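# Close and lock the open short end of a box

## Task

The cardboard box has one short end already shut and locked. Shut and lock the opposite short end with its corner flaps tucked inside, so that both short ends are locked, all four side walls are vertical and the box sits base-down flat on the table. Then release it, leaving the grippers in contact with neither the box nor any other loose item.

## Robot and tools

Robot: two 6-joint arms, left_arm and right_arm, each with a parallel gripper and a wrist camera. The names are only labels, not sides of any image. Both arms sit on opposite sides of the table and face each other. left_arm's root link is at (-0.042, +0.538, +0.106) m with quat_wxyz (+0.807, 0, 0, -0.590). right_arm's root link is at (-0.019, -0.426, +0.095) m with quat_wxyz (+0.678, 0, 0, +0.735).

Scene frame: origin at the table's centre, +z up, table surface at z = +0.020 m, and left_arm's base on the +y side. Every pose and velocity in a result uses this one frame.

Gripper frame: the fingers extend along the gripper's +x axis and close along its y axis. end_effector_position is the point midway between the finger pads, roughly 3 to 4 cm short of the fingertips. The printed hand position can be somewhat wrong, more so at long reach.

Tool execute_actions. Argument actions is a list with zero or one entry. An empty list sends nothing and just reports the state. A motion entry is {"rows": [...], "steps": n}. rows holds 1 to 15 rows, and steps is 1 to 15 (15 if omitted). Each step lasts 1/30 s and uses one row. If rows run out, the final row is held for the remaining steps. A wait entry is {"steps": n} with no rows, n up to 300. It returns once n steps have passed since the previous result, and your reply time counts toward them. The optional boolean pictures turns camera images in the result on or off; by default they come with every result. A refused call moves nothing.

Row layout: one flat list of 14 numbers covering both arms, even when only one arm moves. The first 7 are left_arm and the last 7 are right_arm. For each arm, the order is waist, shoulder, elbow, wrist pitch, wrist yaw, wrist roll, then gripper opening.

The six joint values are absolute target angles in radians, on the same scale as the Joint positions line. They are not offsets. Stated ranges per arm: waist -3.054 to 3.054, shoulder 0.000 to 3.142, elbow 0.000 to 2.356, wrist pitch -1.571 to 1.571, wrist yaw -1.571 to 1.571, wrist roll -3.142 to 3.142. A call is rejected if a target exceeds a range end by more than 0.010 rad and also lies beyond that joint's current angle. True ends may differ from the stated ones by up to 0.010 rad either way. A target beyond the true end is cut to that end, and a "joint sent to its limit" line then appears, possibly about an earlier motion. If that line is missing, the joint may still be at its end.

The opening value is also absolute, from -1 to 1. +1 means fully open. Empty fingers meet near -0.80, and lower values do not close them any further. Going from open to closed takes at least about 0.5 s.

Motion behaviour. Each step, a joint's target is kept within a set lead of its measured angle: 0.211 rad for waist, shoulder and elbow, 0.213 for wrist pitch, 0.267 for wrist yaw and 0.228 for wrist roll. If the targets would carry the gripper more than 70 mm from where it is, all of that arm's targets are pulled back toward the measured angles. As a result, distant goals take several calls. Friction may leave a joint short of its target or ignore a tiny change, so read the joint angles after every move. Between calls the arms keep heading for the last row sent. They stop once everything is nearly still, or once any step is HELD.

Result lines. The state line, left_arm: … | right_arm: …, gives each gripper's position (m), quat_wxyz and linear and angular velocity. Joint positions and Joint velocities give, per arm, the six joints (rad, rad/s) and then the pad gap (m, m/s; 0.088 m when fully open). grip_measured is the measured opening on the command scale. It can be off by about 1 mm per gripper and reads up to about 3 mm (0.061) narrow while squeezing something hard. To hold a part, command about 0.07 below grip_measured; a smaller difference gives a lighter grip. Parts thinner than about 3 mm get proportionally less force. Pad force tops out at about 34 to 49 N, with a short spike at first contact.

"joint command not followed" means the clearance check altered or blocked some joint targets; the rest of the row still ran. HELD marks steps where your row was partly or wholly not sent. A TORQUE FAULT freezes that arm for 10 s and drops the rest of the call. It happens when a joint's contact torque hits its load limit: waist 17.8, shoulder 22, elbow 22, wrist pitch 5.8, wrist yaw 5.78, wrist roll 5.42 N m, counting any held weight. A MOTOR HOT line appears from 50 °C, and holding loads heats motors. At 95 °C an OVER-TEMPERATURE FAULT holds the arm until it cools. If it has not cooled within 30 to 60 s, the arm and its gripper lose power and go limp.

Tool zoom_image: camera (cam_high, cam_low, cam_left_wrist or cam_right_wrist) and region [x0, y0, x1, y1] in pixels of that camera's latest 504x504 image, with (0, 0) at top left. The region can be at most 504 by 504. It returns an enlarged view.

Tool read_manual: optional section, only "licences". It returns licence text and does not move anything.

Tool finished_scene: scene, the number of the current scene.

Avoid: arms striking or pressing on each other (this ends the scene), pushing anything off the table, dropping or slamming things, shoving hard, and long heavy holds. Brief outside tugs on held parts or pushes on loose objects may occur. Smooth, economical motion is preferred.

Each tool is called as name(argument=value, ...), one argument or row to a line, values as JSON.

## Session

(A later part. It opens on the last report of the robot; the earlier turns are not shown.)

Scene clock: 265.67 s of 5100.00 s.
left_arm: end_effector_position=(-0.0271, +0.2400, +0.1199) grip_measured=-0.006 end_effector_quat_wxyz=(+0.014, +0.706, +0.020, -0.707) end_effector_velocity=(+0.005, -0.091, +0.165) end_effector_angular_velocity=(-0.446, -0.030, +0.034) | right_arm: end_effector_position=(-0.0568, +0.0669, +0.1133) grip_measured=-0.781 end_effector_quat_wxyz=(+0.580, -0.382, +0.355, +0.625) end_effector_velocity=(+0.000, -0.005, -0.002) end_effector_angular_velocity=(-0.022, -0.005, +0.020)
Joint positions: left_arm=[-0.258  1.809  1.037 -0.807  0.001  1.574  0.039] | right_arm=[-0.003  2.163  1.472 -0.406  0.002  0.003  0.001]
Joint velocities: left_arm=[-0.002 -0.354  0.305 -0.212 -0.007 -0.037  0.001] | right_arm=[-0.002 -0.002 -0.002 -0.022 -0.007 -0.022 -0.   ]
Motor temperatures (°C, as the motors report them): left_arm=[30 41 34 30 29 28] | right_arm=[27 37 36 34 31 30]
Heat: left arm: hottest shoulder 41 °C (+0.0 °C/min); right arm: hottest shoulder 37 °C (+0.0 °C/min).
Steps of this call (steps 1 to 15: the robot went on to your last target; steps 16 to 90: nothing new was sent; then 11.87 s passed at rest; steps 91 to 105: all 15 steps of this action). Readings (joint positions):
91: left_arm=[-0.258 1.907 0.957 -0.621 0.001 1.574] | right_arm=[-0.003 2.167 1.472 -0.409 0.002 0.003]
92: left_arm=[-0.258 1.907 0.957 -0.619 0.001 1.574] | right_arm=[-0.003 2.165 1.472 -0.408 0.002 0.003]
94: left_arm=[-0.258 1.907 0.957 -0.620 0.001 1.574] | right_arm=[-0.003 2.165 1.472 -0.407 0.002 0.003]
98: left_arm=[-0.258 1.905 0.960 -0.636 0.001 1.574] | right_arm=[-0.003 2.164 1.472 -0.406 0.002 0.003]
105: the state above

execute_actions(
  actions=[
    {"rows":[[-0.257,1.75,1.01,-0.78,0,1.571,-0.8,0,2.17,1.46,-0.41,0,0,-0.8],[-0.257,1.71,0.965,-0.71,0,1.571,-0.8,0,2.17,1.46,-0.41,0,0,-0.8],[-0.257,1.67,0.92,-0.645,0,1.571,-0.8,0,2.17,1.46,-0.41,0,0,-0.8],[-0.257,1.63,0.875,-0.58,0,1.571,-0.8,0,2.17,1.46,-0.41,0,0,-0.8],[-0.257,1.59,0.83,-0.515,0,1.571,-0.8,0,2.17,1.46,-0.41,0,0,-0.8],[-0.257,1.55,0.785,-0.45,0,1.571,-0.8,0,2.17,1.46,-0.41,0,0,-0.8],[-0.257,1.51,0.74,-0.385,0,1.571,-0.8,0,2.17,1.46,-0.41,0,0,-0.8],[-0.257,1.48,0.695,-0.32,0,1.571,-0.8,0,2.17,1.46,-0.41,0,0,-0.8],[-0.257,1.45,0.65,-0.25,0,1.571,-0.8,0,2.17,1.46,-0.41,0,0,-0.8],[-0.257,1.42,0.605,-0.186,0,1.571,-0.8,0,2.17,1.46,-0.41,0,0,-0.8],[-0.257,1.42,0.57,-0.1,0,1.571,-0.8,0,2.17,1.46,-0.41,0,0,-0.8],[-0.257,1.43,0.535,0.0,0,1.571,-0.8,0,2.17,1.46,-0.41,0,0,-0.8],[-0.257,1.44,0.50,0.1,0,1.571,-0.8,0,2.17,1.46,-0.41,0,0,-0.8],[-0.257,1.45,0.465,0.2,0,1.571,-0.8,0,2.17,1.46,-0.41,0,0,-0.8],[-0.257,1.46,0.43,0.3,0,1.571,-0.8,0,2.17,1.46,-0.41,0,0,-0.8]],"steps":15},
  ],
  pictures=false,
)

execute_actions(
  actions=[
    {"rows":[[-0.257,1.48,0.395,0.4,0,1.571,-0.8,0,2.17,1.46,-0.41,0,0,-0.8],[-0.257,1.50,0.36,0.5,0,1.571,-0.8,0,2.17,1.46,-0.41,0,0,-0.8],[-0.257,1.53,0.325,0.6,0,1.571,-0.8,0,2.17,1.46,-0.41,0,0,-0.8],[-0.257,1.56,0.29,0.7,0,1.571,-0.8,0,2.17,1.46,-0.41,0,0,-0.8],[-0.257,1.59,0.255,0.8,0,1.571,-0.8,0,2.17,1.46,-0.41,0,0,-0.8],[-0.257,1.62,0.22,0.9,0,1.571,-0.8,0,2.17,1.46,-0.41,0,0,-0.8],[-0.257,1.657,0.184,0.973,0,1.571,-0.8,0,2.17,1.46,-0.41,0,0,-0.8]],"steps":15},
  ],
)

Scene clock: 274.00 s of 5100.00 s.
left_arm: end_effector_position=(-0.0266, +0.2315, +0.1334) grip_measured=-0.784 end_effector_quat_wxyz=(+0.220, +0.682, -0.189, -0.672) end_effector_velocity=(-0.006, +0.090, -0.178) end_effector_angular_velocity=(-0.452, -0.012, -0.000) | right_arm: end_effector_position=(-0.0568, +0.0669, +0.1133) grip_measured=-0.781 end_effector_quat_wxyz=(+0.580, -0.382, +0.355, +0.625) end_effector_velocity=(-0.002, -0.002, -0.000) end_effector_angular_velocity=(-0.009, +0.016, +0.014)
Joint positions: left_arm=[-0.258  1.448  0.539 -0.075  0.001  1.574  0.001] | right_arm=[-0.003  2.163  1.472 -0.406  0.002  0.003  0.001]
Joint velocities: left_arm=[-0.002  0.046 -1.136  1.634  0.007 -0.007 -0.   ] | right_arm=[-0.002 -0.002 -0.002 -0.007 -0.022 -0.007 -0.   ]
Motor temperatures (°C, as the motors report them): left_arm=[30 41 34 30 29 28] | right_arm=[27 38 35 34 31 30]
Heat: left arm: hottest shoulder 41 °C (+1.0 °C/min); right arm: hottest shoulder 38 °C (+0.0 °C/min).
Steps of this call (steps 1 to 30: the robot went on to your last target; steps 31 to 90: nothing new was sent; then 4.83 s passed at rest; steps 91 to 105: all 15 steps of this action). Readings (joint positions):
91: left_arm=[-0.258 1.790 1.048 -0.830 0.001 1.574] | right_arm=[-0.003 2.163 1.472 -0.406 0.002 0.003]
92: left_arm=[-0.258 1.779 1.032 -0.801 0.001 1.574] | right_arm=[-0.003 2.163 1.472 -0.406 0.002 0.003]
94: left_arm=[-0.258 1.730 0.973 -0.710 0.001 1.574] | right_arm=[-0.003 2.163 1.472 -0.406 0.002 0.003]
98: left_arm=[-0.258 1.585 0.813 -0.487 0.001 1.574] | right_arm=[-0.003 2.163 1.472 -0.406 0.002 0.003]
105: the state above

Scene clock: 274.50 s of 5100.00 s.
left_arm: end_effector_position=(-0.0263, +0.2282, +0.1157) grip_measured=-0.785 end_effector_quat_wxyz=(+0.349, +0.632, -0.319, -0.614) end_effector_velocity=(+0.004, -0.076, +0.134) end_effector_angular_velocity=(-0.870, -0.054, -0.000) | right_arm: end_effector_position=(-0.0569, +0.0667, +0.1132) grip_measured=-0.781 end_effector_quat_wxyz=(+0.580, -0.383, +0.355, +0.625) end_effector_velocity=(+0.000, -0.004, +0.000) end_effector_angular_velocity=(-0.017, +0.002, +0.007)
Joint positions: left_arm=[-0.258  1.645  0.192  0.867  0.001  1.574  0.001] | right_arm=[-0.003  2.163  1.472 -0.407  0.002  0.003  0.001]
Joint velocities: left_arm=[-0.002  0.115 -0.134  1.121 -0.007  0.007 -0.   ] | right_arm=[-0.002 -0.007 -0.002 -0.022 -0.007 -0.007 -0.   ]
Motor temperatures (°C, as the motors report them): left_arm=[30 41 34 30 29 28] | right_arm=[27 39 35 34 31 30]
Heat: left arm: hottest shoulder 41 °C (+1.0 °C/min); right arm: hottest shoulder 39 °C (+1.0 °C/min).
Steps of this call (steps 1 to 15: all 15 steps of this action). Readings (joint positions):
1: left_arm=[-0.258 1.451 0.500 -0.017 0.001 1.574] | right_arm=[-0.003 2.163 1.472 -0.406 0.002 0.003]
2: left_arm=[-0.258 1.459 0.463 0.044 0.001 1.574] | right_arm=[-0.003 2.163 1.472 -0.406 0.002 0.003]
4: left_arm=[-0.258 1.486 0.396 0.178 0.001 1.574] | right_arm=[-0.003 2.163 1.472 -0.406 0.002 0.003]
8: left_arm=[-0.258 1.553 0.289 0.471 0.001 1.574] | right_arm=[-0.003 2.163 1.472 -0.407 0.002 0.003]
15: the state above

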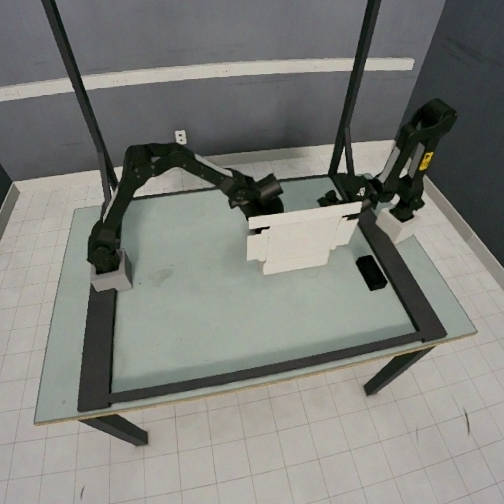

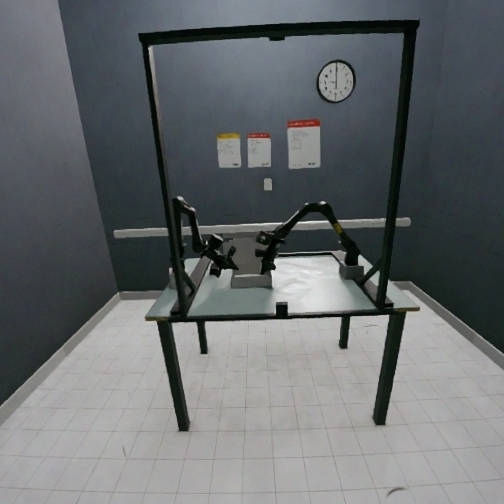

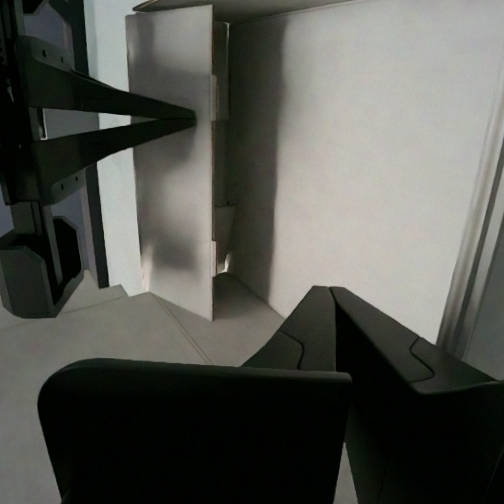

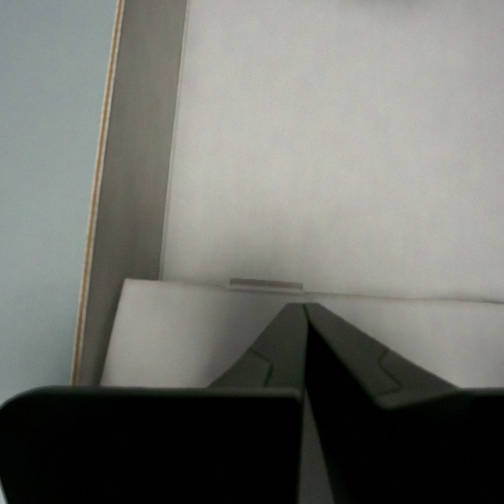

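execute_actions(
  actions=[],
)

zoom_image(
  camera="cam_left_wrist",
  region=[120, 0, 420, 340],
)

Scene clock: 276.07 s of 5100.00 s.
left_arm: end_effector_position=(-0.0258, +0.2179, +0.1331) grip_measured=-0.785 end_effector_quat_wxyz=(+0.378, +0.616, -0.349, -0.597) end_effector_velocity=(+0.000, +0.001, -0.001) end_effector_angular_velocity=(+0.007, +0.016, +0.014) | right_arm: end_effector_position=(-0.0569, +0.0667, +0.1132) grip_measured=-0.781 end_effector_quat_wxyz=(+0.580, -0.383, +0.355, +0.625) end_effector_velocity=(-0.002, +0.000, -0.001) end_effector_angular_velocity=(+0.002, +0.003, +0.012)
Joint positions: left_arm=[-0.258  1.649  0.189  0.97   0.001  1.574  0.001] | right_arm=[-0.003  2.163  1.472 -0.407  0.002  0.003  0.001]
Joint velocities: left_arm=[-0.002 -0.002 -0.002 -0.007 -0.007 -0.022  0.   ] | right_arm=[ 0.002  0.002 -0.002  0.007 -0.007 -0.007  0.   ]
Motor temperatures (°C, as the motors report them): left_arm=[30 41 34 30 29 28] | right_arm=[27 39 35 34 31 30]
Heat: left arm: hottest shoulder 41 °C (+0.0 °C/min); right arm: hottest shoulder 39 °C (+1.0 °C/min).
Steps of this call (steps 1 to 30: the robot went on to your last target; steps 31 to 47: nothing new was sent). Readings (joint positions):
1: left_arm=[-0.258 1.647 0.190 0.902 0.001 1.574] | right_arm=[-0.003 2.163 1.472 -0.407 0.002 0.003]
2: left_arm=[-0.258 1.647 0.190 0.928 0.001 1.574] | right_arm=[-0.003 2.163 1.472 -0.407 0.002 0.003]
4: left_arm=[-0.258 1.647 0.190 0.951 0.001 1.574] | right_arm=[-0.003 2.163 1.472 -0.407 0.002 0.003]
8: left_arm=[-0.258 1.649 0.189 0.966 0.001 1.574] | right_arm=[-0.003 2.163 1.472 -0.407 0.002 0.003]
47: the state above
All arms were judged still, so your last target was given up. Only a new action makes them travel on or press farther. Fingers that are still opening or closing keep moving.

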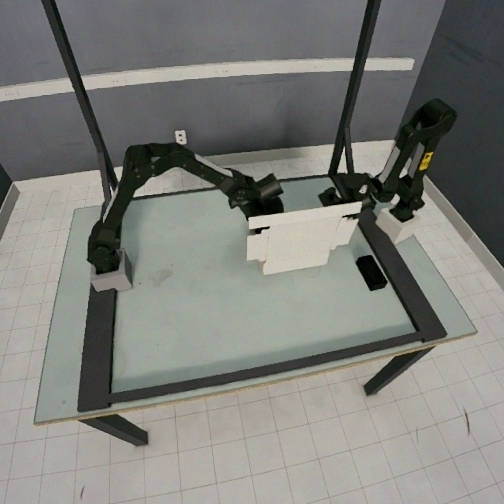

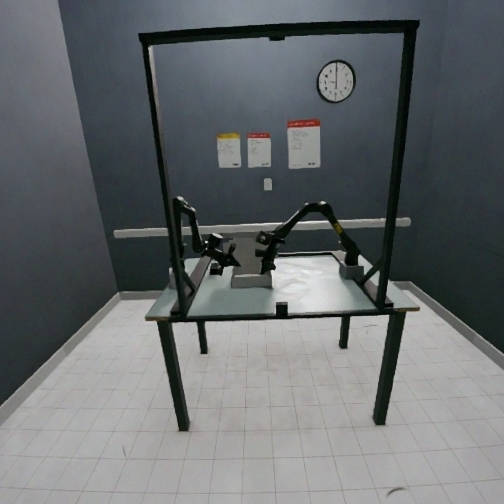

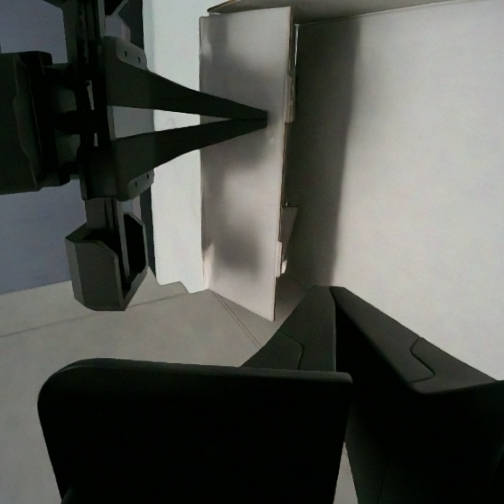

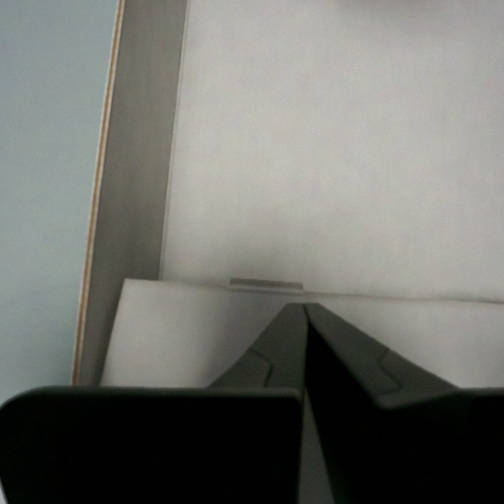

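Region (120, 0, 420, 340) of cam_left_wrist's 504x504 image, scaled by 1.482, with more detail than that image has; it fills the left 445 columns of this view, and the rest is white.

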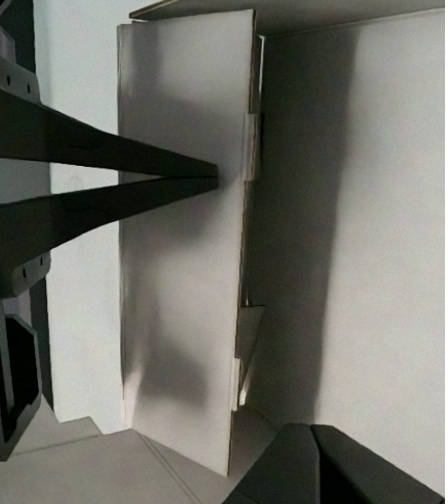

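execute_actions(
  actions=[
    {"rows":[[-0.257,1.65,0.19,0.97,0,1.571,-0.8,0,2.13,1.45,-0.39,0,0,-0.8],[-0.257,1.65,0.19,0.97,0,1.571,-0.8,0,2.09,1.42,-0.37,0,0,-0.8],[-0.257,1.65,0.19,0.97,0,1.571,-0.8,0,2.05,1.385,-0.35,0,0,-0.8],[-0.257,1.65,0.19,0.97,0,1.571,-0.8,0,2.016,1.35,-0.334,0,0,-0.8],[-0.257,1.65,0.19,0.97,0,1.571,-0.8,0,1.985,1.29,-0.28,0,0,-0.8],[-0.253,1.654,0.225,0.915,0,1.571,-0.8,0,1.955,1.23,-0.22,0,0,-0.8],[-0.249,1.658,0.26,0.86,0,1.571,-0.8,0,1.925,1.17,-0.165,0,0,-0.8],[-0.245,1.662,0.295,0.805,0,1.571,-0.8,0,1.895,1.11,-0.11,0,0,-0.8],[-0.241,1.666,0.33,0.75,0,1.571,-0.8,0,1.865,1.05,-0.055,0,0,-0.8],[-0.237,1.67,0.365,0.695,0,1.571,-0.8,0,1.835,0.99,0.0,0,0,-0.8],[-0.233,1.674,0.40,0.64,0,1.571,-0.8,0,1.805,0.93,0.055,0,0,-0.8],[-0.229,1.678,0.435,0.585,0,1.571,-0.8,0,1.775,0.87,0.11,0,0,-0.8],[-0.225,1.682,0.47,0.53,0,1.571,-0.8,0,1.745,0.81,0.165,0,0,-0.8],[-0.221,1.686,0.505,0.475,0,1.571,-0.8,0,1.72,0.755,0.22,0,0,-0.8],[-0.217,1.69,0.54,0.42,0,1.571,-0.8,0,1.70,0.70,0.27,0,0,-0.8]],"steps":15},
  ],
  pictures=false,
)

execute_actions(
  actions=[
    {"rows":[[-0.214,1.694,0.575,0.365,0,1.571,-0.8,-0.01,1.677,0.6525,0.324,0,0,1],[-0.21,1.698,0.61,0.31,0,1.571,-0.8,-0.02,1.677,0.6525,0.36,0,0,1],[-0.207,1.702,0.645,0.255,0,1.571,-0.8,-0.034,1.70,0.645,0.41,0,0,1],[-0.204,1.705,0.68,0.20,0,1.571,-0.8,-0.034,1.73,0.635,0.465,0,0,1],[-0.202,1.708,0.711,0.147,0,1.571,-0.8,-0.034,1.76,0.625,0.52,0,0,1],[-0.202,1.708,0.711,0.147,0,1.571,-0.8,-0.034,1.795,0.615,0.575,0,0,1],[-0.202,1.708,0.711,0.147,0,1.571,-0.8,-0.034,1.83,0.605,0.63,0,0,1],[-0.202,1.708,0.711,0.147,0,1.571,-0.8,-0.034,1.865,0.595,0.685,0,0,1],[-0.202,1.708,0.711,0.147,0,1.571,-0.8,-0.034,1.90,0.585,0.74,0,0,1],[-0.202,1.708,0.711,0.147,0,1.571,-0.8,-0.034,1.935,0.575,0.795,0,0,1],[-0.202,1.708,0.711,0.147,0,1.571,-0.8,-0.034,1.97,0.565,0.85,0,0,1],[-0.202,1.708,0.711,0.147,0,1.571,-0.8,-0.034,2.005,0.555,0.905,0,0,1],[-0.202,1.708,0.711,0.147,0,1.571,-0.8,-0.034,2.04,0.545,0.96,0,0,1],[-0.202,1.708,0.711,0.147,0,1.571,-0.8,-0.034,2.075,0.535,1.015,0,0,1],[-0.202,1.708,0.711,0.147,0,1.571,-0.8,-0.034,2.11,0.525,1.075,0,0,1]],"steps":15},
  ],
  pictures=false,
)

execute_actions(
  actions=[
    {"rows":[[-0.202,1.708,0.711,0.147,0,1.571,-0.8,-0.034,2.149,0.512,1.137,0,0,1]],"steps":15},
  ],
)

Scene clock: 300.70 s of 5100.00 s.
left_arm: end_effector_position=(-0.0143, +0.1819, +0.1265) grip_measured=-0.785 end_effector_quat_wxyz=(+0.332, +0.648, -0.285, -0.623) end_effector_velocity=(+0.055, -0.133, +0.019) end_effector_angular_velocity=(+0.621, +0.040, +0.137) | right_arm: end_effector_position=(-0.0520, +0.0034, +0.1512) grip_measured=-0.781 end_effector_quat_wxyz=(+0.631, -0.274, +0.255, +0.680) end_effector_velocity=(+0.017, -0.248, -0.050) end_effector_angular_velocity=(+0.601, +0.057, +0.018)
Joint positions: left_arm=[-0.23   1.671  0.443  0.562  0.001  1.574  0.001] | right_arm=[-0.003  1.775  0.877  0.133  0.002  0.003  0.001]
Joint velocities: left_arm=[ 0.115  0.1    1.023 -1.546 -0.022 -0.007 -0.   ] | right_arm=[-0.002 -0.759 -1.687  1.531 -0.022 -0.007  0.   ]
Motor temperatures (°C, as the motors report them): left_arm=[30 38 33 34 29 28] | right_arm=[27 42 35 33 31 30]
Heat: left arm: hottest shoulder 38 °C (-2.0 °C/min); right arm: hottest shoulder 42 °C (+5.1 °C/min).
Steps of this call (steps 1 to 90: nothing new was sent; then 21.13 s passed at rest; steps 91 to 105: all 15 steps of this action). Readings (joint positions):
91: left_arm=[-0.258 1.649 0.189 0.970 0.001 1.574] | right_arm=[-0.003 2.161 1.472 -0.406 0.002 0.003]
92: left_arm=[-0.258 1.649 0.189 0.970 0.001 1.574] | right_arm=[-0.003 2.153 1.465 -0.398 0.002 0.003]
94: left_arm=[-0.258 1.649 0.189 0.970 0.001 1.574] | right_arm=[-0.003 2.118 1.425 -0.374 0.002 0.003]
98: left_arm=[-0.256 1.650 0.218 0.904 0.001 1.574] | right_arm=[-0.003 1.988 1.260 -0.231 0.002 0.003]
105: the state above

Scene clock: 301.20 s of 5100.00 s.
left_arm: end_effector_position=(-0.0024, +0.1586, +0.1341) grip_measured=-0.785 end_effector_quat_wxyz=(+0.283, +0.674, -0.217, -0.647) end_effector_velocity=(-0.000, +0.005, -0.007) end_effector_angular_velocity=(+0.033, -0.007, -0.003) | right_arm: end_effector_position=(-0.0389, -0.0162, +0.0911) grip_measured=+0.899 end_effector_quat_wxyz=(+0.666, -0.188, +0.180, +0.699) end_effector_velocity=(+0.000, -0.049, -0.196) end_effector_angular_velocity=(+0.252, -0.003, +0.020)
Joint positions: left_arm=[-0.204  1.698  0.699  0.152  0.001  1.574  0.001] | right_arm=[-0.031  2.013  0.559  0.927  0.001  0.003  0.083]
Joint velocities: left_arm=[-0.002  0.007 -0.002 -0.022 -0.007  0.007  0.   ] | right_arm=[ 0.002  1.062 -0.335  1.648 -0.007 -0.022  0.113]
Motor temperatures (°C, as the motors report them): left_arm=[30 38 33 34 29 28] | right_arm=[27 42 35 33 31 30]
Heat: left arm: hottest shoulder 38 °C (-2.0 °C/min); right arm: hottest shoulder 42 °C (+5.0 °C/min).
Steps of this call (steps 1 to 15: all 15 steps of this action). Readings (joint positions):
1: left_arm=[-0.226 1.675 0.477 0.507 0.001 1.574] | right_arm=[-0.003 1.750 0.820 0.186 0.002 0.003]
2: left_arm=[-0.222 1.679 0.513 0.452 0.001 1.574] | right_arm=[-0.003 1.728 0.769 0.234 0.002 0.003]
4: left_arm=[-0.215 1.687 0.581 0.343 0.001 1.574] | right_arm=[-0.012 1.712 0.699 0.327 0.001 0.003]
8: left_arm=[-0.205 1.695 0.680 0.197 0.001 1.574] | right_arm=[-0.030 1.774 0.640 0.547 0.001 0.003]
15: the state above

Scene clock: 301.70 s of 5100.00 s.
left_arm: end_effector_position=(-0.0024, +0.1585, +0.1342) grip_measured=-0.785 end_effector_quat_wxyz=(+0.283, +0.674, -0.216, -0.647) end_effector_velocity=(-0.000, +0.002, -0.001) end_effector_angular_velocity=(+0.007, +0.000, +0.008) | right_arm: end_effector_position=(-0.0385, -0.0237, +0.0712) grip_measured=+1.000 end_effector_quat_wxyz=(+0.670, -0.174, +0.167, +0.703) end_effector_velocity=(+0.002, -0.001, -0.001) end_effector_angular_velocity=(-0.007, -0.010, -0.005)
Joint positions: left_arm=[-0.204  1.698  0.7    0.15   0.001  1.574  0.001] | right_arm=[-0.031  2.138  0.517  1.134  0.001  0.003  0.088]
Joint velocities: left_arm=[-0.002 -0.002 -0.002 -0.007 -0.007 -0.007 -0.   ] | right_arm=[-0.002 -0.002 -0.002 -0.007  0.007 -0.007  0.   ]
Motor temperatures (°C, as the motors report them): left_arm=[30 38 33 34 29 28] | right_arm=[27 42 35 33 31 30]
Heat: left arm: hottest shoulder 38 °C (-2.0 °C/min); right arm: hottest shoulder 42 °C (+5.1 °C/min).
Steps of this call (steps 1 to 15: all 15 steps of this action). Readings (joint positions):
1: left_arm=[-0.204 1.698 0.699 0.151 0.001 1.574] | right_arm=[-0.031 2.048 0.548 0.985 0.001 0.003]
2: left_arm=[-0.204 1.698 0.699 0.151 0.001 1.574] | right_arm=[-0.031 2.080 0.539 1.035 0.001 0.003]
4: left_arm=[-0.204 1.698 0.700 0.151 0.001 1.574] | right_arm=[-0.031 2.118 0.524 1.083 0.001 0.003]
8: left_arm=[-0.204 1.698 0.700 0.150 0.001 1.574] | right_arm=[-0.031 2.137 0.517 1.125 0.001 0.003]
15: the state above

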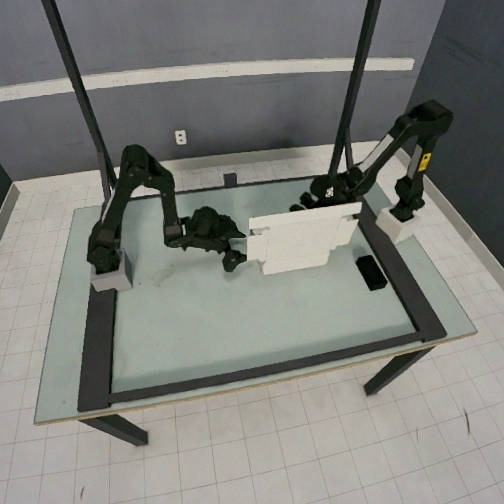

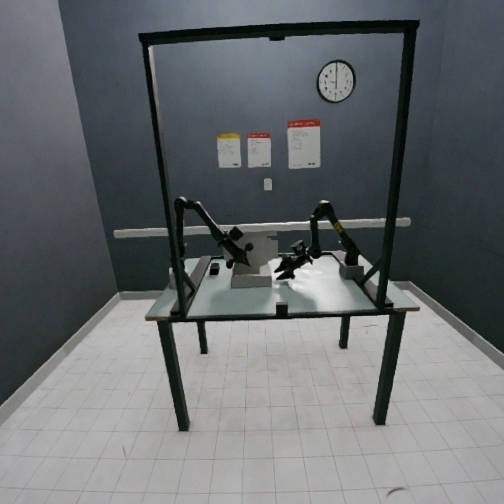

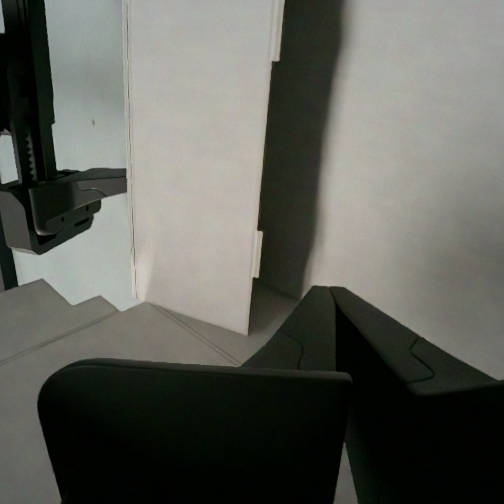

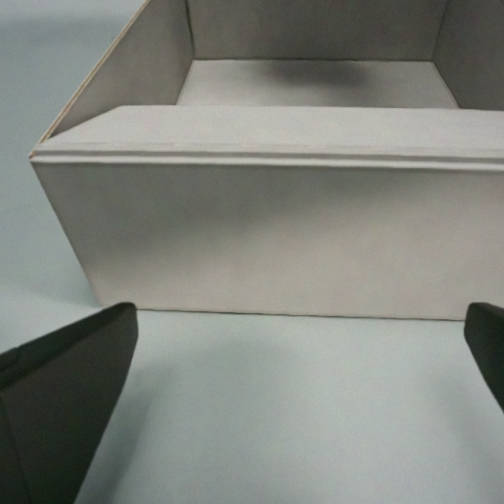

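execute_actions(
  actions=[
    {"rows":[[-0.202,1.748,0.730,0.167,0,1.571,-0.8,-0.034,2.153,0.525,1.128,0,0,1],[-0.202,1.787,0.749,0.188,0,1.571,-0.8,-0.034,2.156,0.535,1.12,0,0,1],[-0.202,1.827,0.769,0.208,0,1.571,-0.8,-0.034,2.159,0.547,1.112,0,0,1],[-0.202,1.867,0.788,0.229,0,1.571,-0.8,-0.034,2.162,0.559,1.104,0,0,1],[-0.202,1.906,0.807,0.249,0,1.571,-0.8,-0.034,2.165,0.571,1.095,0,0,1],[-0.202,1.946,0.826,0.27,0,1.571,-0.8,-0.034,2.168,0.583,1.086,0,0,1],[-0.202,1.986,0.845,0.29,0,1.571,-0.8,-0.034,2.171,0.595,1.077,0,0,1],[-0.202,2.026,0.865,0.311,0,1.571,-0.8,-0.034,2.174,0.606,1.068,0,0,1],[-0.202,2.065,0.884,0.331,0,1.571,-0.8,-0.034,2.174,0.606,1.068,0,0,1],[-0.202,2.105,0.903,0.352,0,1.571,-0.8,-0.034,2.174,0.606,1.068,0,0,1]],"steps":15},
  ],
)

Scene clock: 304.57 s of 5100.00 s.
left_arm: end_effector_position=(-0.0006, +0.1528, +0.0708) grip_measured=-0.785 end_effector_quat_wxyz=(+0.203, +0.695, -0.131, -0.678) end_effector_velocity=(+0.026, -0.116, +0.083) end_effector_angular_velocity=(-0.300, -0.063, -0.010) | right_arm: end_effector_position=(-0.0369, -0.0193, +0.0663) grip_measured=+1.000 end_effector_quat_wxyz=(+0.671, -0.184, +0.175, +0.697) end_effector_velocity=(+0.002, -0.002, -0.001) end_effector_angular_velocity=(-0.022, +0.002, -0.012)
Joint positions: left_arm=[-0.2    1.959  0.871 -0.006  0.002  1.573  0.001] | right_arm=[-0.032  2.145  0.547  1.084  0.01   0.003  0.088]
Joint velocities: left_arm=[ 0.032 -0.002  0.31  -0.007 -0.007  0.051 -0.   ] | right_arm=[-0.002 -0.017 -0.002 -0.037  0.007  0.007  0.   ]
Motor temperatures (°C, as the motors report them): left_arm=[30 38 34 35 29 28] | right_arm=[27 42 35 33 31 30]
Heat: left arm: hottest shoulder 38 °C (-2.0 °C/min); right arm: hottest shoulder 42 °C (+4.0 °C/min).
Steps of this call (steps 1 to 15: the robot went on to your last target; steps 16 to 71: nothing new was sent; steps 72 to 86: all 15 steps of this action). Readings (joint positions):
72: left_arm=[-0.204 1.702 0.702 0.150 0.001 1.574] | right_arm=[-0.031 2.138 0.517 1.135 0.001 0.003]
73: left_arm=[-0.204 1.715 0.709 0.155 0.001 1.574] | right_arm=[-0.031 2.140 0.518 1.134 0.001 0.003]
75: left_arm=[-0.204 1.769 0.738 0.186 0.001 1.574] | right_arm=[-0.031 2.144 0.527 1.122 0.001 0.003]
79: left_arm=[-0.203 1.871 0.784 0.183 0.016 1.573] | right_arm=[-0.032 2.150 0.545 1.100 0.010 0.003]
86: the state above

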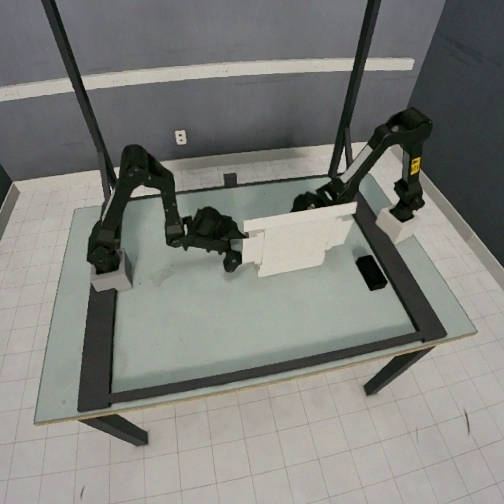

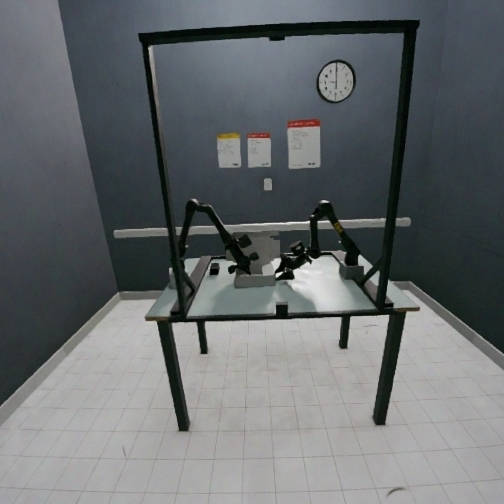

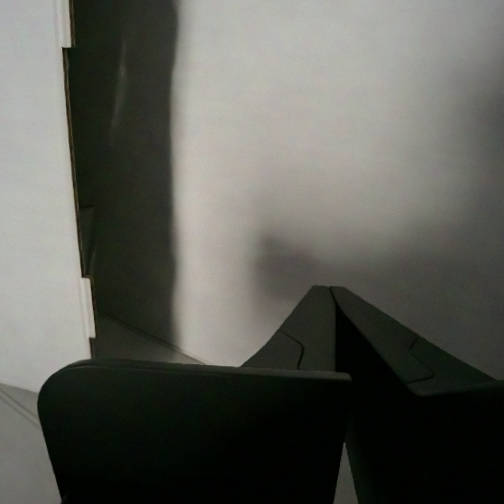

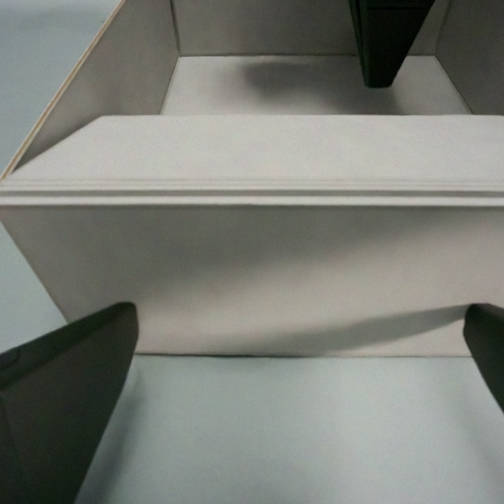

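Crossbar caught the locked wall; back off immediately.

execute_actions(
  actions=[
    {"rows":[[-0.202,1.93,0.87,-0.03,0,1.571,-0.8,-0.034,2.145,0.547,1.085,0,0,1],[-0.202,1.90,0.87,-0.06,0,1.571,-0.8,-0.034,2.145,0.547,1.085,0,0,1],[-0.202,1.87,0.87,-0.09,0,1.571,-0.8,-0.034,2.145,0.547,1.085,0,0,1],[-0.202,1.84,0.87,-0.12,0,1.571,-0.8,-0.034,2.145,0.547,1.085,0,0,1]],"steps":12},
  ],
)

Scene clock: 314.63 s of 5100.00 s.
left_arm: end_effector_position=(-0.0005, +0.1536, +0.0787) grip_measured=-0.785 end_effector_quat_wxyz=(+0.201, +0.695, -0.133, -0.678) end_effector_velocity=(+0.002, +0.000, +0.001) end_effector_angular_velocity=(+0.004, -0.016, +0.014) | right_arm: end_effector_position=(-0.0367, -0.0186, +0.0675) grip_measured=+1.000 end_effector_quat_wxyz=(+0.671, -0.183, +0.174, +0.697) end_effector_velocity=(-0.002, -0.001, -0.001) end_effector_angular_velocity=(-0.007, -0.009, +0.027)
Joint positions: left_arm=[-0.199  1.932  0.875 -0.037  0.004  1.579  0.001] | right_arm=[-0.032  2.143  0.548  1.086  0.011  0.003  0.088]
Joint velocities: left_arm=[-0.002 -0.002  0.002 -0.007 -0.022 -0.007 -0.   ] | right_arm=[-0.002 -0.002 -0.002 -0.007 -0.022 -0.022  0.   ]
Motor temperatures (°C, as the motors report them): left_arm=[30 38 34 38 29 28] | right_arm=[27 41 35 34 31 30]
Heat: left arm: hottest shoulder 38 °C (-3.0 °C/min); right arm: hottest shoulder 41 °C (+4.0 °C/min).
TORQUE FAULT: the external load on joint 4 (wrist pitch) of the left arm reached its load limit, and that arm stopped for 10 seconds. A torque fault stops only its own arm. That arm's remaining commands of this call were not run. That arm holds where it stopped, with its grip as last carried out, and accepts commands again: back off and push less far. That arm stops again, at the same cost, whenever a joint's load reaches its limit.
The stop of the left arm began at step 2 of this call (marked STOPPED below). From that step on that arm followed nothing that you had sent. 12 of its steps, steps kept back included, did not run and will not run. Nothing is kept back now, and the robot has no last target.
Steps of this call (steps 1 to 67: the robot went on to your last target; steps 68 to 79: all 12 steps of this action; steps 80 to 302: the stop continued). Readings (joint positions):
1: left_arm=[-0.200 1.960 0.876 -0.014 0.004 1.578] | right_arm=[-0.032 2.145 0.547 1.084 0.010 0.003]
2: left_arm=[-0.199 1.940 0.877 -0.040 0.004 1.578] | right_arm=[-0.032 2.145 0.547 1.083 0.010 0.003] STOPPED (the left arm)
4: left_arm=[-0.199 1.935 0.875 -0.039 0.004 1.578] | right_arm=[-0.032 2.145 0.553 1.079 0.011 0.003]
8: left_arm=[-0.199 1.932 0.875 -0.037 0.004 1.579] | right_arm=[-0.032 2.145 0.557 1.076 0.011 0.003]
302: the state above

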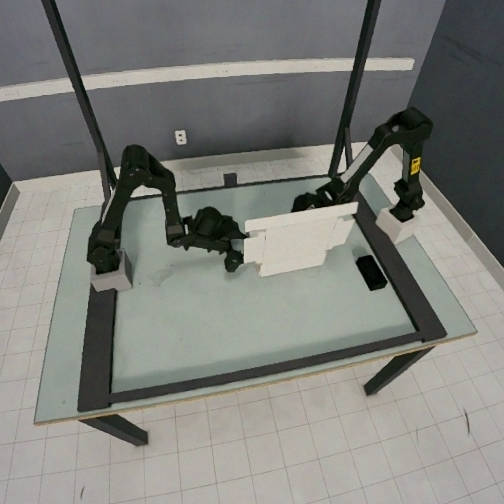

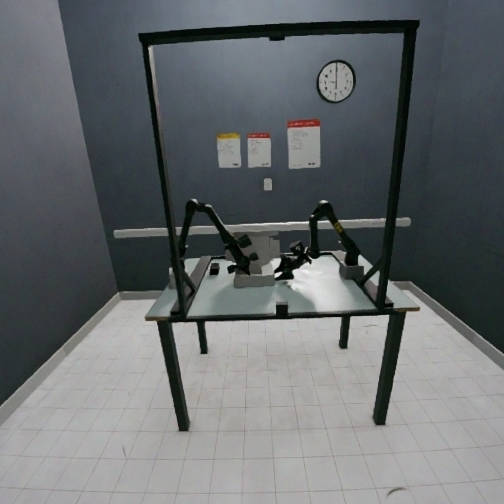

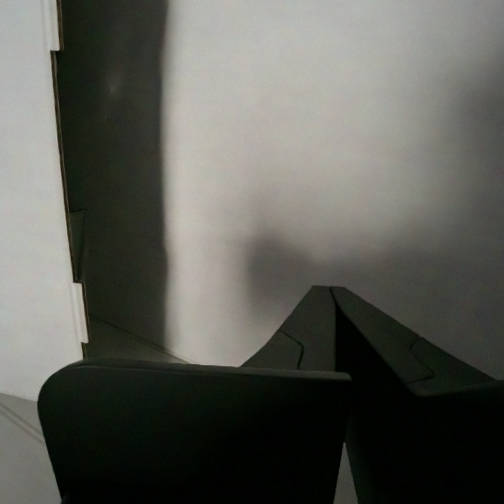

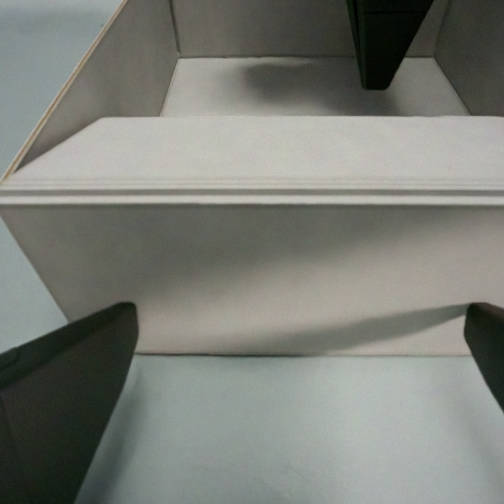

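execute_actions(
  actions=[
    {"rows":[[-0.202,1.915,0.89,-0.07,0,1.571,-0.8,-0.034,2.145,0.547,1.085,0,0,1],[-0.202,1.90,0.905,-0.10,0,1.571,-0.8,-0.034,2.145,0.547,1.085,0,0,1],[-0.202,1.883,0.92,-0.135,0,1.571,-0.8,-0.034,2.145,0.547,1.085,0,0,1],[-0.202,1.867,0.93,-0.164,0,1.571,-0.8,-0.034,2.145,0.547,1.085,0,0,1],[-0.202,1.867,0.94,-0.164,0,1.571,-0.8,-0.034,2.145,0.547,1.085,0,0,1],[-0.202,1.867,0.95,-0.17,0,1.571,-0.8,-0.034,2.145,0.547,1.085,0,0,1],[-0.202,1.885,0.975,-0.175,0,1.571,-0.8,-0.034,2.145,0.547,1.085,0,0,1],[-0.202,1.905,1.0,-0.18,0,1.571,-0.8,-0.034,2.145,0.547,1.085,0,0,1],[-0.202,1.925,1.03,-0.187,0,1.571,-0.8,-0.034,2.145,0.547,1.085,0,0,1],[-0.202,1.945,1.06,-0.194,0,1.571,-0.8,-0.034,2.145,0.547,1.085,0,0,1],[-0.202,1.965,1.09,-0.2,0,1.571,-0.8,-0.034,2.145,0.547,1.085,0,0,1],[-0.202,1.99,1.12,-0.208,0,1.571,-0.8,-0.034,2.145,0.547,1.085,0,0,1],[-0.202,2.012,1.145,-0.215,0,1.571,-0.8,-0.034,2.145,0.547,1.085,0,0,1],[-0.202,2.035,1.165,-0.222,0,1.571,-0.8,-0.034,2.145,0.547,1.085,0,0,1]],"steps":15},
  ],
  pictures=false,
)

execute_actions(
  actions=[
    {"steps":10},
  ],
)

Scene clock: 324.20 s of 5100.00 s.
left_arm: end_effector_position=(+0.0050, +0.1032, +0.1140) grip_measured=-0.785 end_effector_quat_wxyz=(+0.213, +0.692, -0.142, -0.675) end_effector_velocity=(+0.015, -0.141, -0.027) end_effector_angular_velocity=(-0.048, +0.012, +0.018) | right_arm: end_effector_position=(-0.0377, -0.0186, +0.0675) grip_measured=+1.000 end_effector_quat_wxyz=(+0.669, -0.182, +0.174, +0.699) end_effector_velocity=(+0.002, -0.001, -0.001) end_effector_angular_velocity=(-0.007, -0.003, +0.003)
Joint positions: left_arm=[-0.199  1.982  1.12  -0.201  0.004  1.575  0.001] | right_arm=[-0.032  2.143  0.548  1.086  0.004  0.003  0.088]
Joint velocities: left_arm=[ 0.002  0.491  0.589 -0.051  0.007 -0.022 -0.   ] | right_arm=[-0.007 -0.002 -0.002 -0.007 -0.007 -0.007  0.   ]
Motor temperatures (°C, as the motors report them): left_arm=[30 37 34 41 29 28] | right_arm=[27 40 35 34 31 30]
Heat: left arm: hottest wrist pitch 41 °C (+0.0 °C/min); right arm: hottest shoulder 40 °C (+3.0 °C/min).
Steps of this call (steps 1 to 90: nothing new was sent; then 6.07 s passed at rest; steps 91 to 105: all 15 steps of this action). Readings (joint positions):
91: left_arm=[-0.199 1.928 0.875 -0.039 0.004 1.579] | right_arm=[-0.032 2.143 0.548 1.086 0.011 0.003]
92: left_arm=[-0.199 1.923 0.877 -0.046 0.004 1.579] | right_arm=[-0.032 2.143 0.548 1.086 0.011 0.003]
94: left_arm=[-0.199 1.917 0.893 -0.093 0.004 1.577] | right_arm=[-0.032 2.143 0.548 1.086 0.005 0.003]
98: left_arm=[-0.199 1.896 0.936 -0.156 0.004 1.576] | right_arm=[-0.032 2.143 0.548 1.086 0.004 0.003]
105: the state above

Scene clock: 324.53 s of 5100.00 s.
left_arm: end_effector_position=(+0.0053, +0.1000, +0.1049) grip_measured=-0.785 end_effector_quat_wxyz=(+0.204, +0.694, -0.133, -0.678) end_effector_velocity=(+0.001, -0.008, +0.008) end_effector_angular_velocity=(-0.021, -0.005, +0.007) | right_arm: end_effector_position=(-0.0377, -0.0186, +0.0675) grip_measured=+1.000 end_effector_quat_wxyz=(+0.669, -0.182, +0.174, +0.699) end_effector_velocity=(+0.002, -0.003, -0.004) end_effector_angular_velocity=(-0.021, -0.011, -0.005)
Joint positions: left_arm=[-0.199  2.022  1.152 -0.219  0.004  1.575  0.001] | right_arm=[-0.032  2.143  0.548  1.086  0.004  0.003  0.088]
Joint velocities: left_arm=[-0.002 -0.002  0.027 -0.007 -0.007 -0.007 -0.   ] | right_arm=[-0.002 -0.002 -0.002 -0.022  0.007 -0.007  0.   ]
Motor temperatures (°C, as the motors report them): left_arm=[30 37 34 41 29 28] | right_arm=[27 40 35 34 31 30]
Heat: left arm: hottest wrist pitch 41 °C (+0.0 °C/min); right arm: hottest shoulder 40 °C (+3.0 °C/min).
Steps of this call (steps 1 to 10: the robot went on to your last target). Readings (joint positions):
1: left_arm=[-0.199 1.996 1.136 -0.205 0.004 1.575] | right_arm=[-0.032 2.143 0.548 1.086 0.004 0.003]
2: left_arm=[-0.199 2.005 1.144 -0.210 0.004 1.575] | right_arm=[-0.032 2.143 0.548 1.086 0.004 0.003]
4: left_arm=[-0.199 2.016 1.148 -0.217 0.004 1.575] | right_arm=[-0.032 2.143 0.548 1.086 0.004 0.003]
8: left_arm=[-0.199 2.022 1.150 -0.219 0.004 1.575] | right_arm=[-0.032 2.143 0.548 1.086 0.004 0.003]
10: the state above

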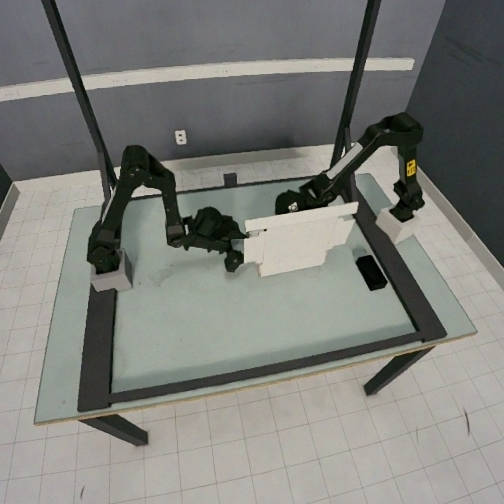

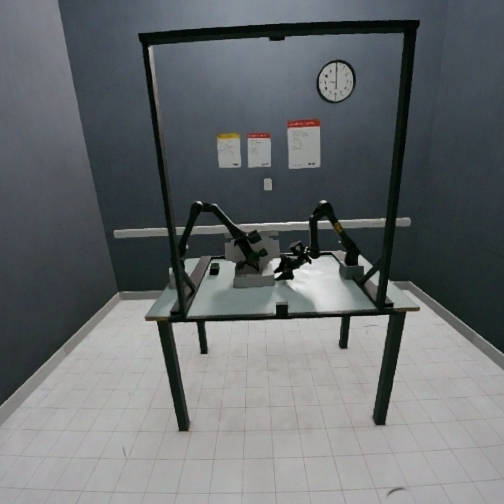

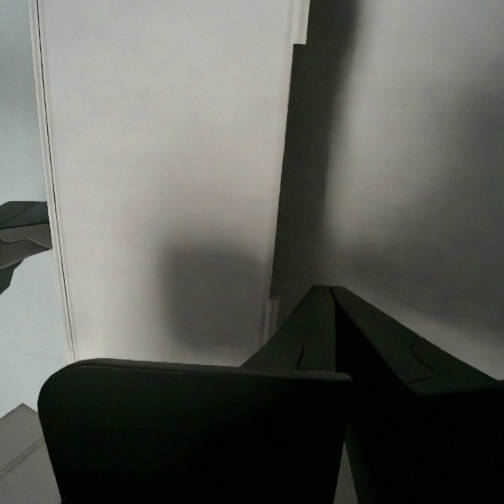

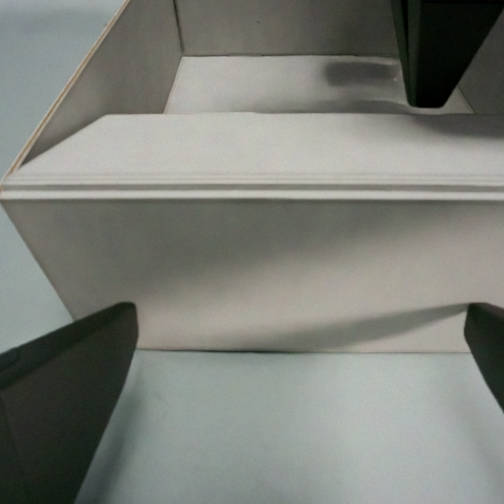

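execute_actions(
  actions=[
    {"rows":[[-0.202,2.045,1.15,-0.2,0,1.571,-0.8,-0.034,2.145,0.547,1.085,0,0,1],[-0.202,2.06,1.14,-0.175,0,1.571,-0.8,-0.034,2.145,0.547,1.085,0,0,1],[-0.202,2.075,1.13,-0.15,0,1.571,-0.8,-0.034,2.145,0.547,1.085,0,0,1],[-0.202,2.09,1.12,-0.12,0,1.571,-0.8,-0.034,2.145,0.547,1.085,0,0,1],[-0.202,2.09,1.12,-0.12,0,1.571,-0.8,-0.034,2.145,0.547,1.085,0,0,1],[-0.202,2.09,1.12,-0.12,0,1.571,-0.8,-0.034,2.145,0.547,1.085,0,0,1],[-0.202,2.098,1.11,-0.08,0,1.571,-0.8,-0.034,2.145,0.547,1.085,0,0,1],[-0.202,2.107,1.10,-0.04,0,1.571,-0.8,-0.034,2.145,0.547,1.085,0,0,1],[-0.202,2.116,1.09,0.0,0,1.571,-0.8,-0.034,2.145,0.547,1.085,0,0,1],[-0.202,2.125,1.083,0.036,0,1.571,-0.8,-0.034,2.145,0.547,1.085,0,0,1]],"steps":15},
  ],
)

Scene clock: 329.30 s of 5100.00 s.
left_arm: end_effector_position=(+0.0066, +0.0867, +0.0747) grip_measured=-0.785 end_effector_quat_wxyz=(+0.234, +0.687, -0.164, -0.668) end_effector_velocity=(+0.001, -0.013, +0.001) end_effector_angular_velocity=(-0.084, -0.019, -0.005) | right_arm: end_effector_position=(-0.0377, -0.0186, +0.0675) grip_measured=+1.000 end_effector_quat_wxyz=(+0.669, -0.182, +0.174, +0.699) end_effector_velocity=(+0.002, -0.001, -0.001) end_effector_angular_velocity=(-0.007, -0.010, -0.005)
Joint positions: left_arm=[-0.2    2.112  1.092  0.02   0.004  1.575  0.001] | right_arm=[-0.032  2.143  0.548  1.086  0.004  0.003  0.088]
Joint velocities: left_arm=[-0.002  0.017 -0.022  0.125 -0.007  0.007 -0.   ] | right_arm=[-0.002 -0.002 -0.002 -0.007  0.007 -0.007  0.   ]
Motor temperatures (°C, as the motors report them): left_arm=[30 38 35 40 29 28] | right_arm=[27 40 35 35 31 30]
Heat: left arm: hottest wrist pitch 40 °C (-1.0 °C/min); right arm: hottest shoulder 40 °C (+2.0 °C/min).
Steps of this call (steps 1 to 30: the robot went on to your last target; steps 31 to 90: nothing new was sent; then 1.27 s passed at rest; steps 91 to 105: all 15 steps of this action). Readings (joint positions):
91: left_arm=[-0.199 2.024 1.154 -0.219 0.004 1.575] | right_arm=[-0.032 2.143 0.548 1.086 0.004 0.003]
92: left_arm=[-0.199 2.027 1.154 -0.213 0.004 1.575] | right_arm=[-0.032 2.143 0.548 1.086 0.004 0.003]
94: left_arm=[-0.200 2.042 1.150 -0.174 0.004 1.575] | right_arm=[-0.032 2.143 0.548 1.086 0.004 0.003]
98: left_arm=[-0.200 2.076 1.126 -0.112 0.004 1.575] | right_arm=[-0.032 2.143 0.548 1.086 0.004 0.003]
105: the state above

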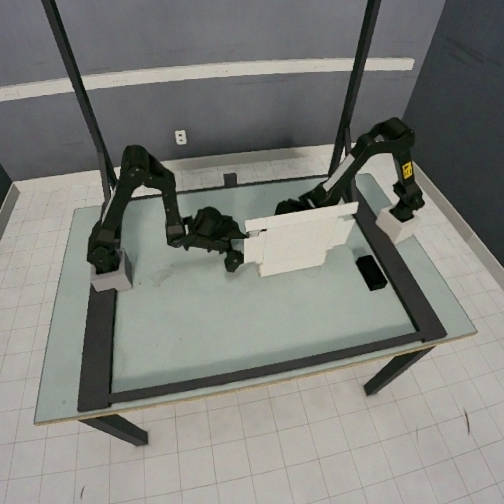

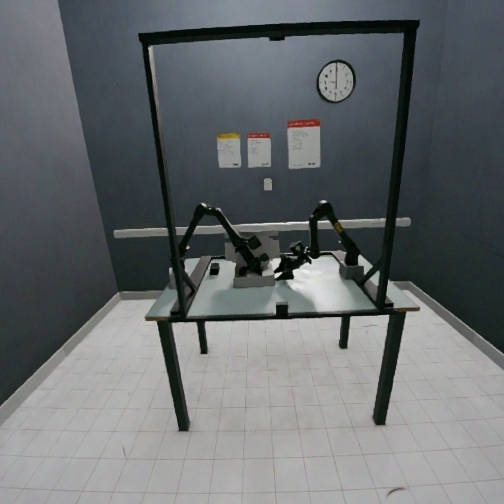

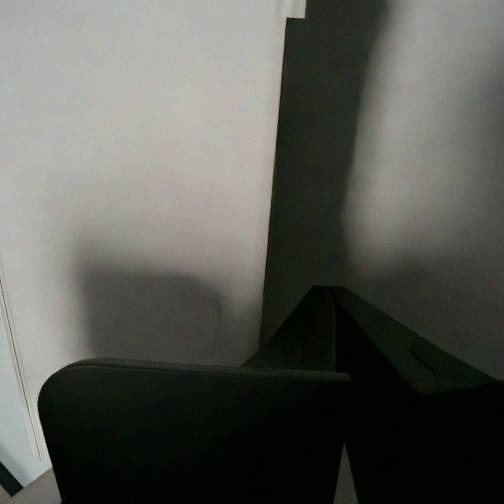

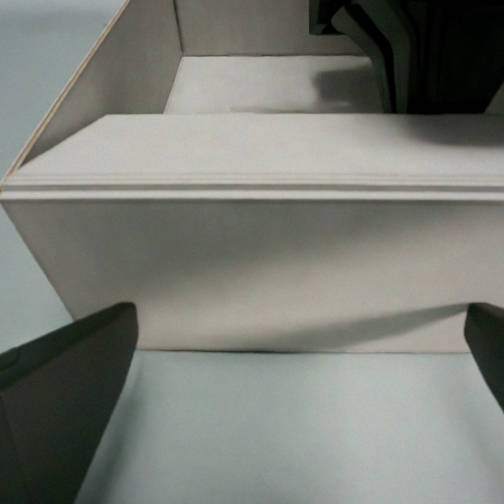

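execute_actions(
  actions=[
    {"rows":[[-0.202,2.13,1.082,0.06,0,1.571,-0.8,-0.034,2.145,0.547,1.085,0,0,1],[-0.202,2.137,1.081,0.085,0,1.571,-0.8,-0.034,2.145,0.547,1.085,0,0,1],[-0.202,2.144,1.08,0.11,0,1.571,-0.8,-0.034,2.145,0.547,1.085,0,0,1],[-0.202,2.151,1.079,0.135,0,1.571,-0.8,-0.034,2.145,0.547,1.085,0,0,1]],"steps":12},
  ],
)

Scene clock: 331.83 s of 5100.00 s.
left_arm: end_effector_position=(+0.0077, +0.0802, +0.0691) grip_measured=-0.785 end_effector_quat_wxyz=(+0.251, +0.684, -0.181, -0.661) end_effector_velocity=(-0.002, +0.001, -0.002) end_effector_angular_velocity=(+0.003, -0.001, +0.003) | right_arm: end_effector_position=(-0.0377, -0.0189, +0.0674) grip_measured=+1.000 end_effector_quat_wxyz=(+0.669, -0.182, +0.174, +0.699) end_effector_velocity=(-0.006, -0.003, -0.004) end_effector_angular_velocity=(-0.022, -0.002, +0.045)
Joint positions: left_arm=[-0.2    2.139  1.073  0.116  0.001  1.575  0.001] | right_arm=[-0.032  2.143  0.547  1.086  0.004  0.003  0.088]
Joint velocities: left_arm=[-0.007  0.002 -0.007  0.007 -0.007 -0.007 -0.   ] | right_arm=[ 0.002 -0.002 -0.002 -0.022 -0.037 -0.022  0.   ]
Motor temperatures (°C, as the motors report them): left_arm=[30 39 35 40 29 28] | right_arm=[27 40 35 35 31 30]
Heat: left arm: hottest wrist pitch 40 °C (-1.0 °C/min); right arm: hottest shoulder 40 °C (+2.0 °C/min).
Steps of this call (steps 1 to 30: the robot went on to your last target; steps 31 to 64: nothing new was sent; steps 65 to 76: all 12 steps of this action). Readings (joint positions):
65: left_arm=[-0.200 2.113 1.090 0.035 0.004 1.575] | right_arm=[-0.032 2.143 0.548 1.086 0.004 0.003]
66: left_arm=[-0.200 2.115 1.089 0.043 0.004 1.575] | right_arm=[-0.032 2.143 0.548 1.086 0.004 0.003]
68: left_arm=[-0.200 2.123 1.082 0.070 0.001 1.575] | right_arm=[-0.032 2.143 0.547 1.086 0.004 0.003]
72: left_arm=[-0.200 2.138 1.075 0.109 0.001 1.575] | right_arm=[-0.032 2.143 0.547 1.086 0.004 0.003]
76: the state above

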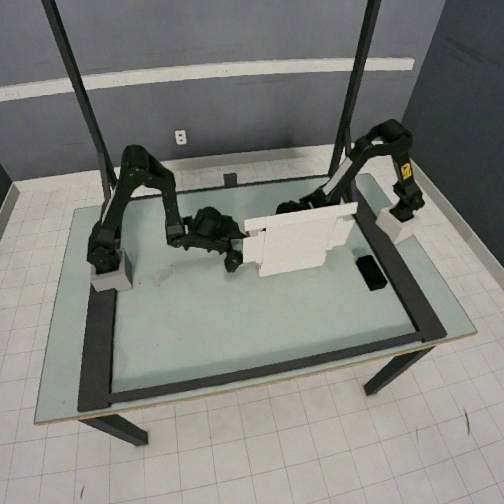

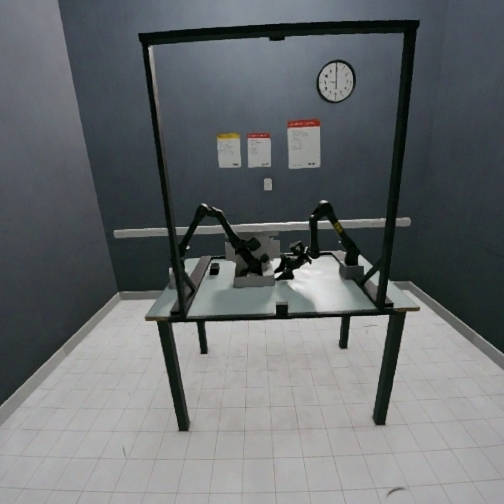

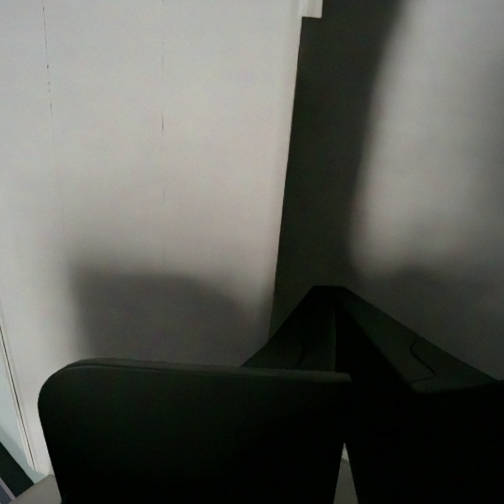

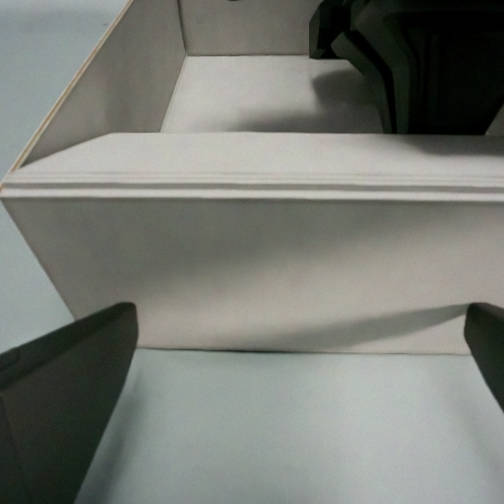

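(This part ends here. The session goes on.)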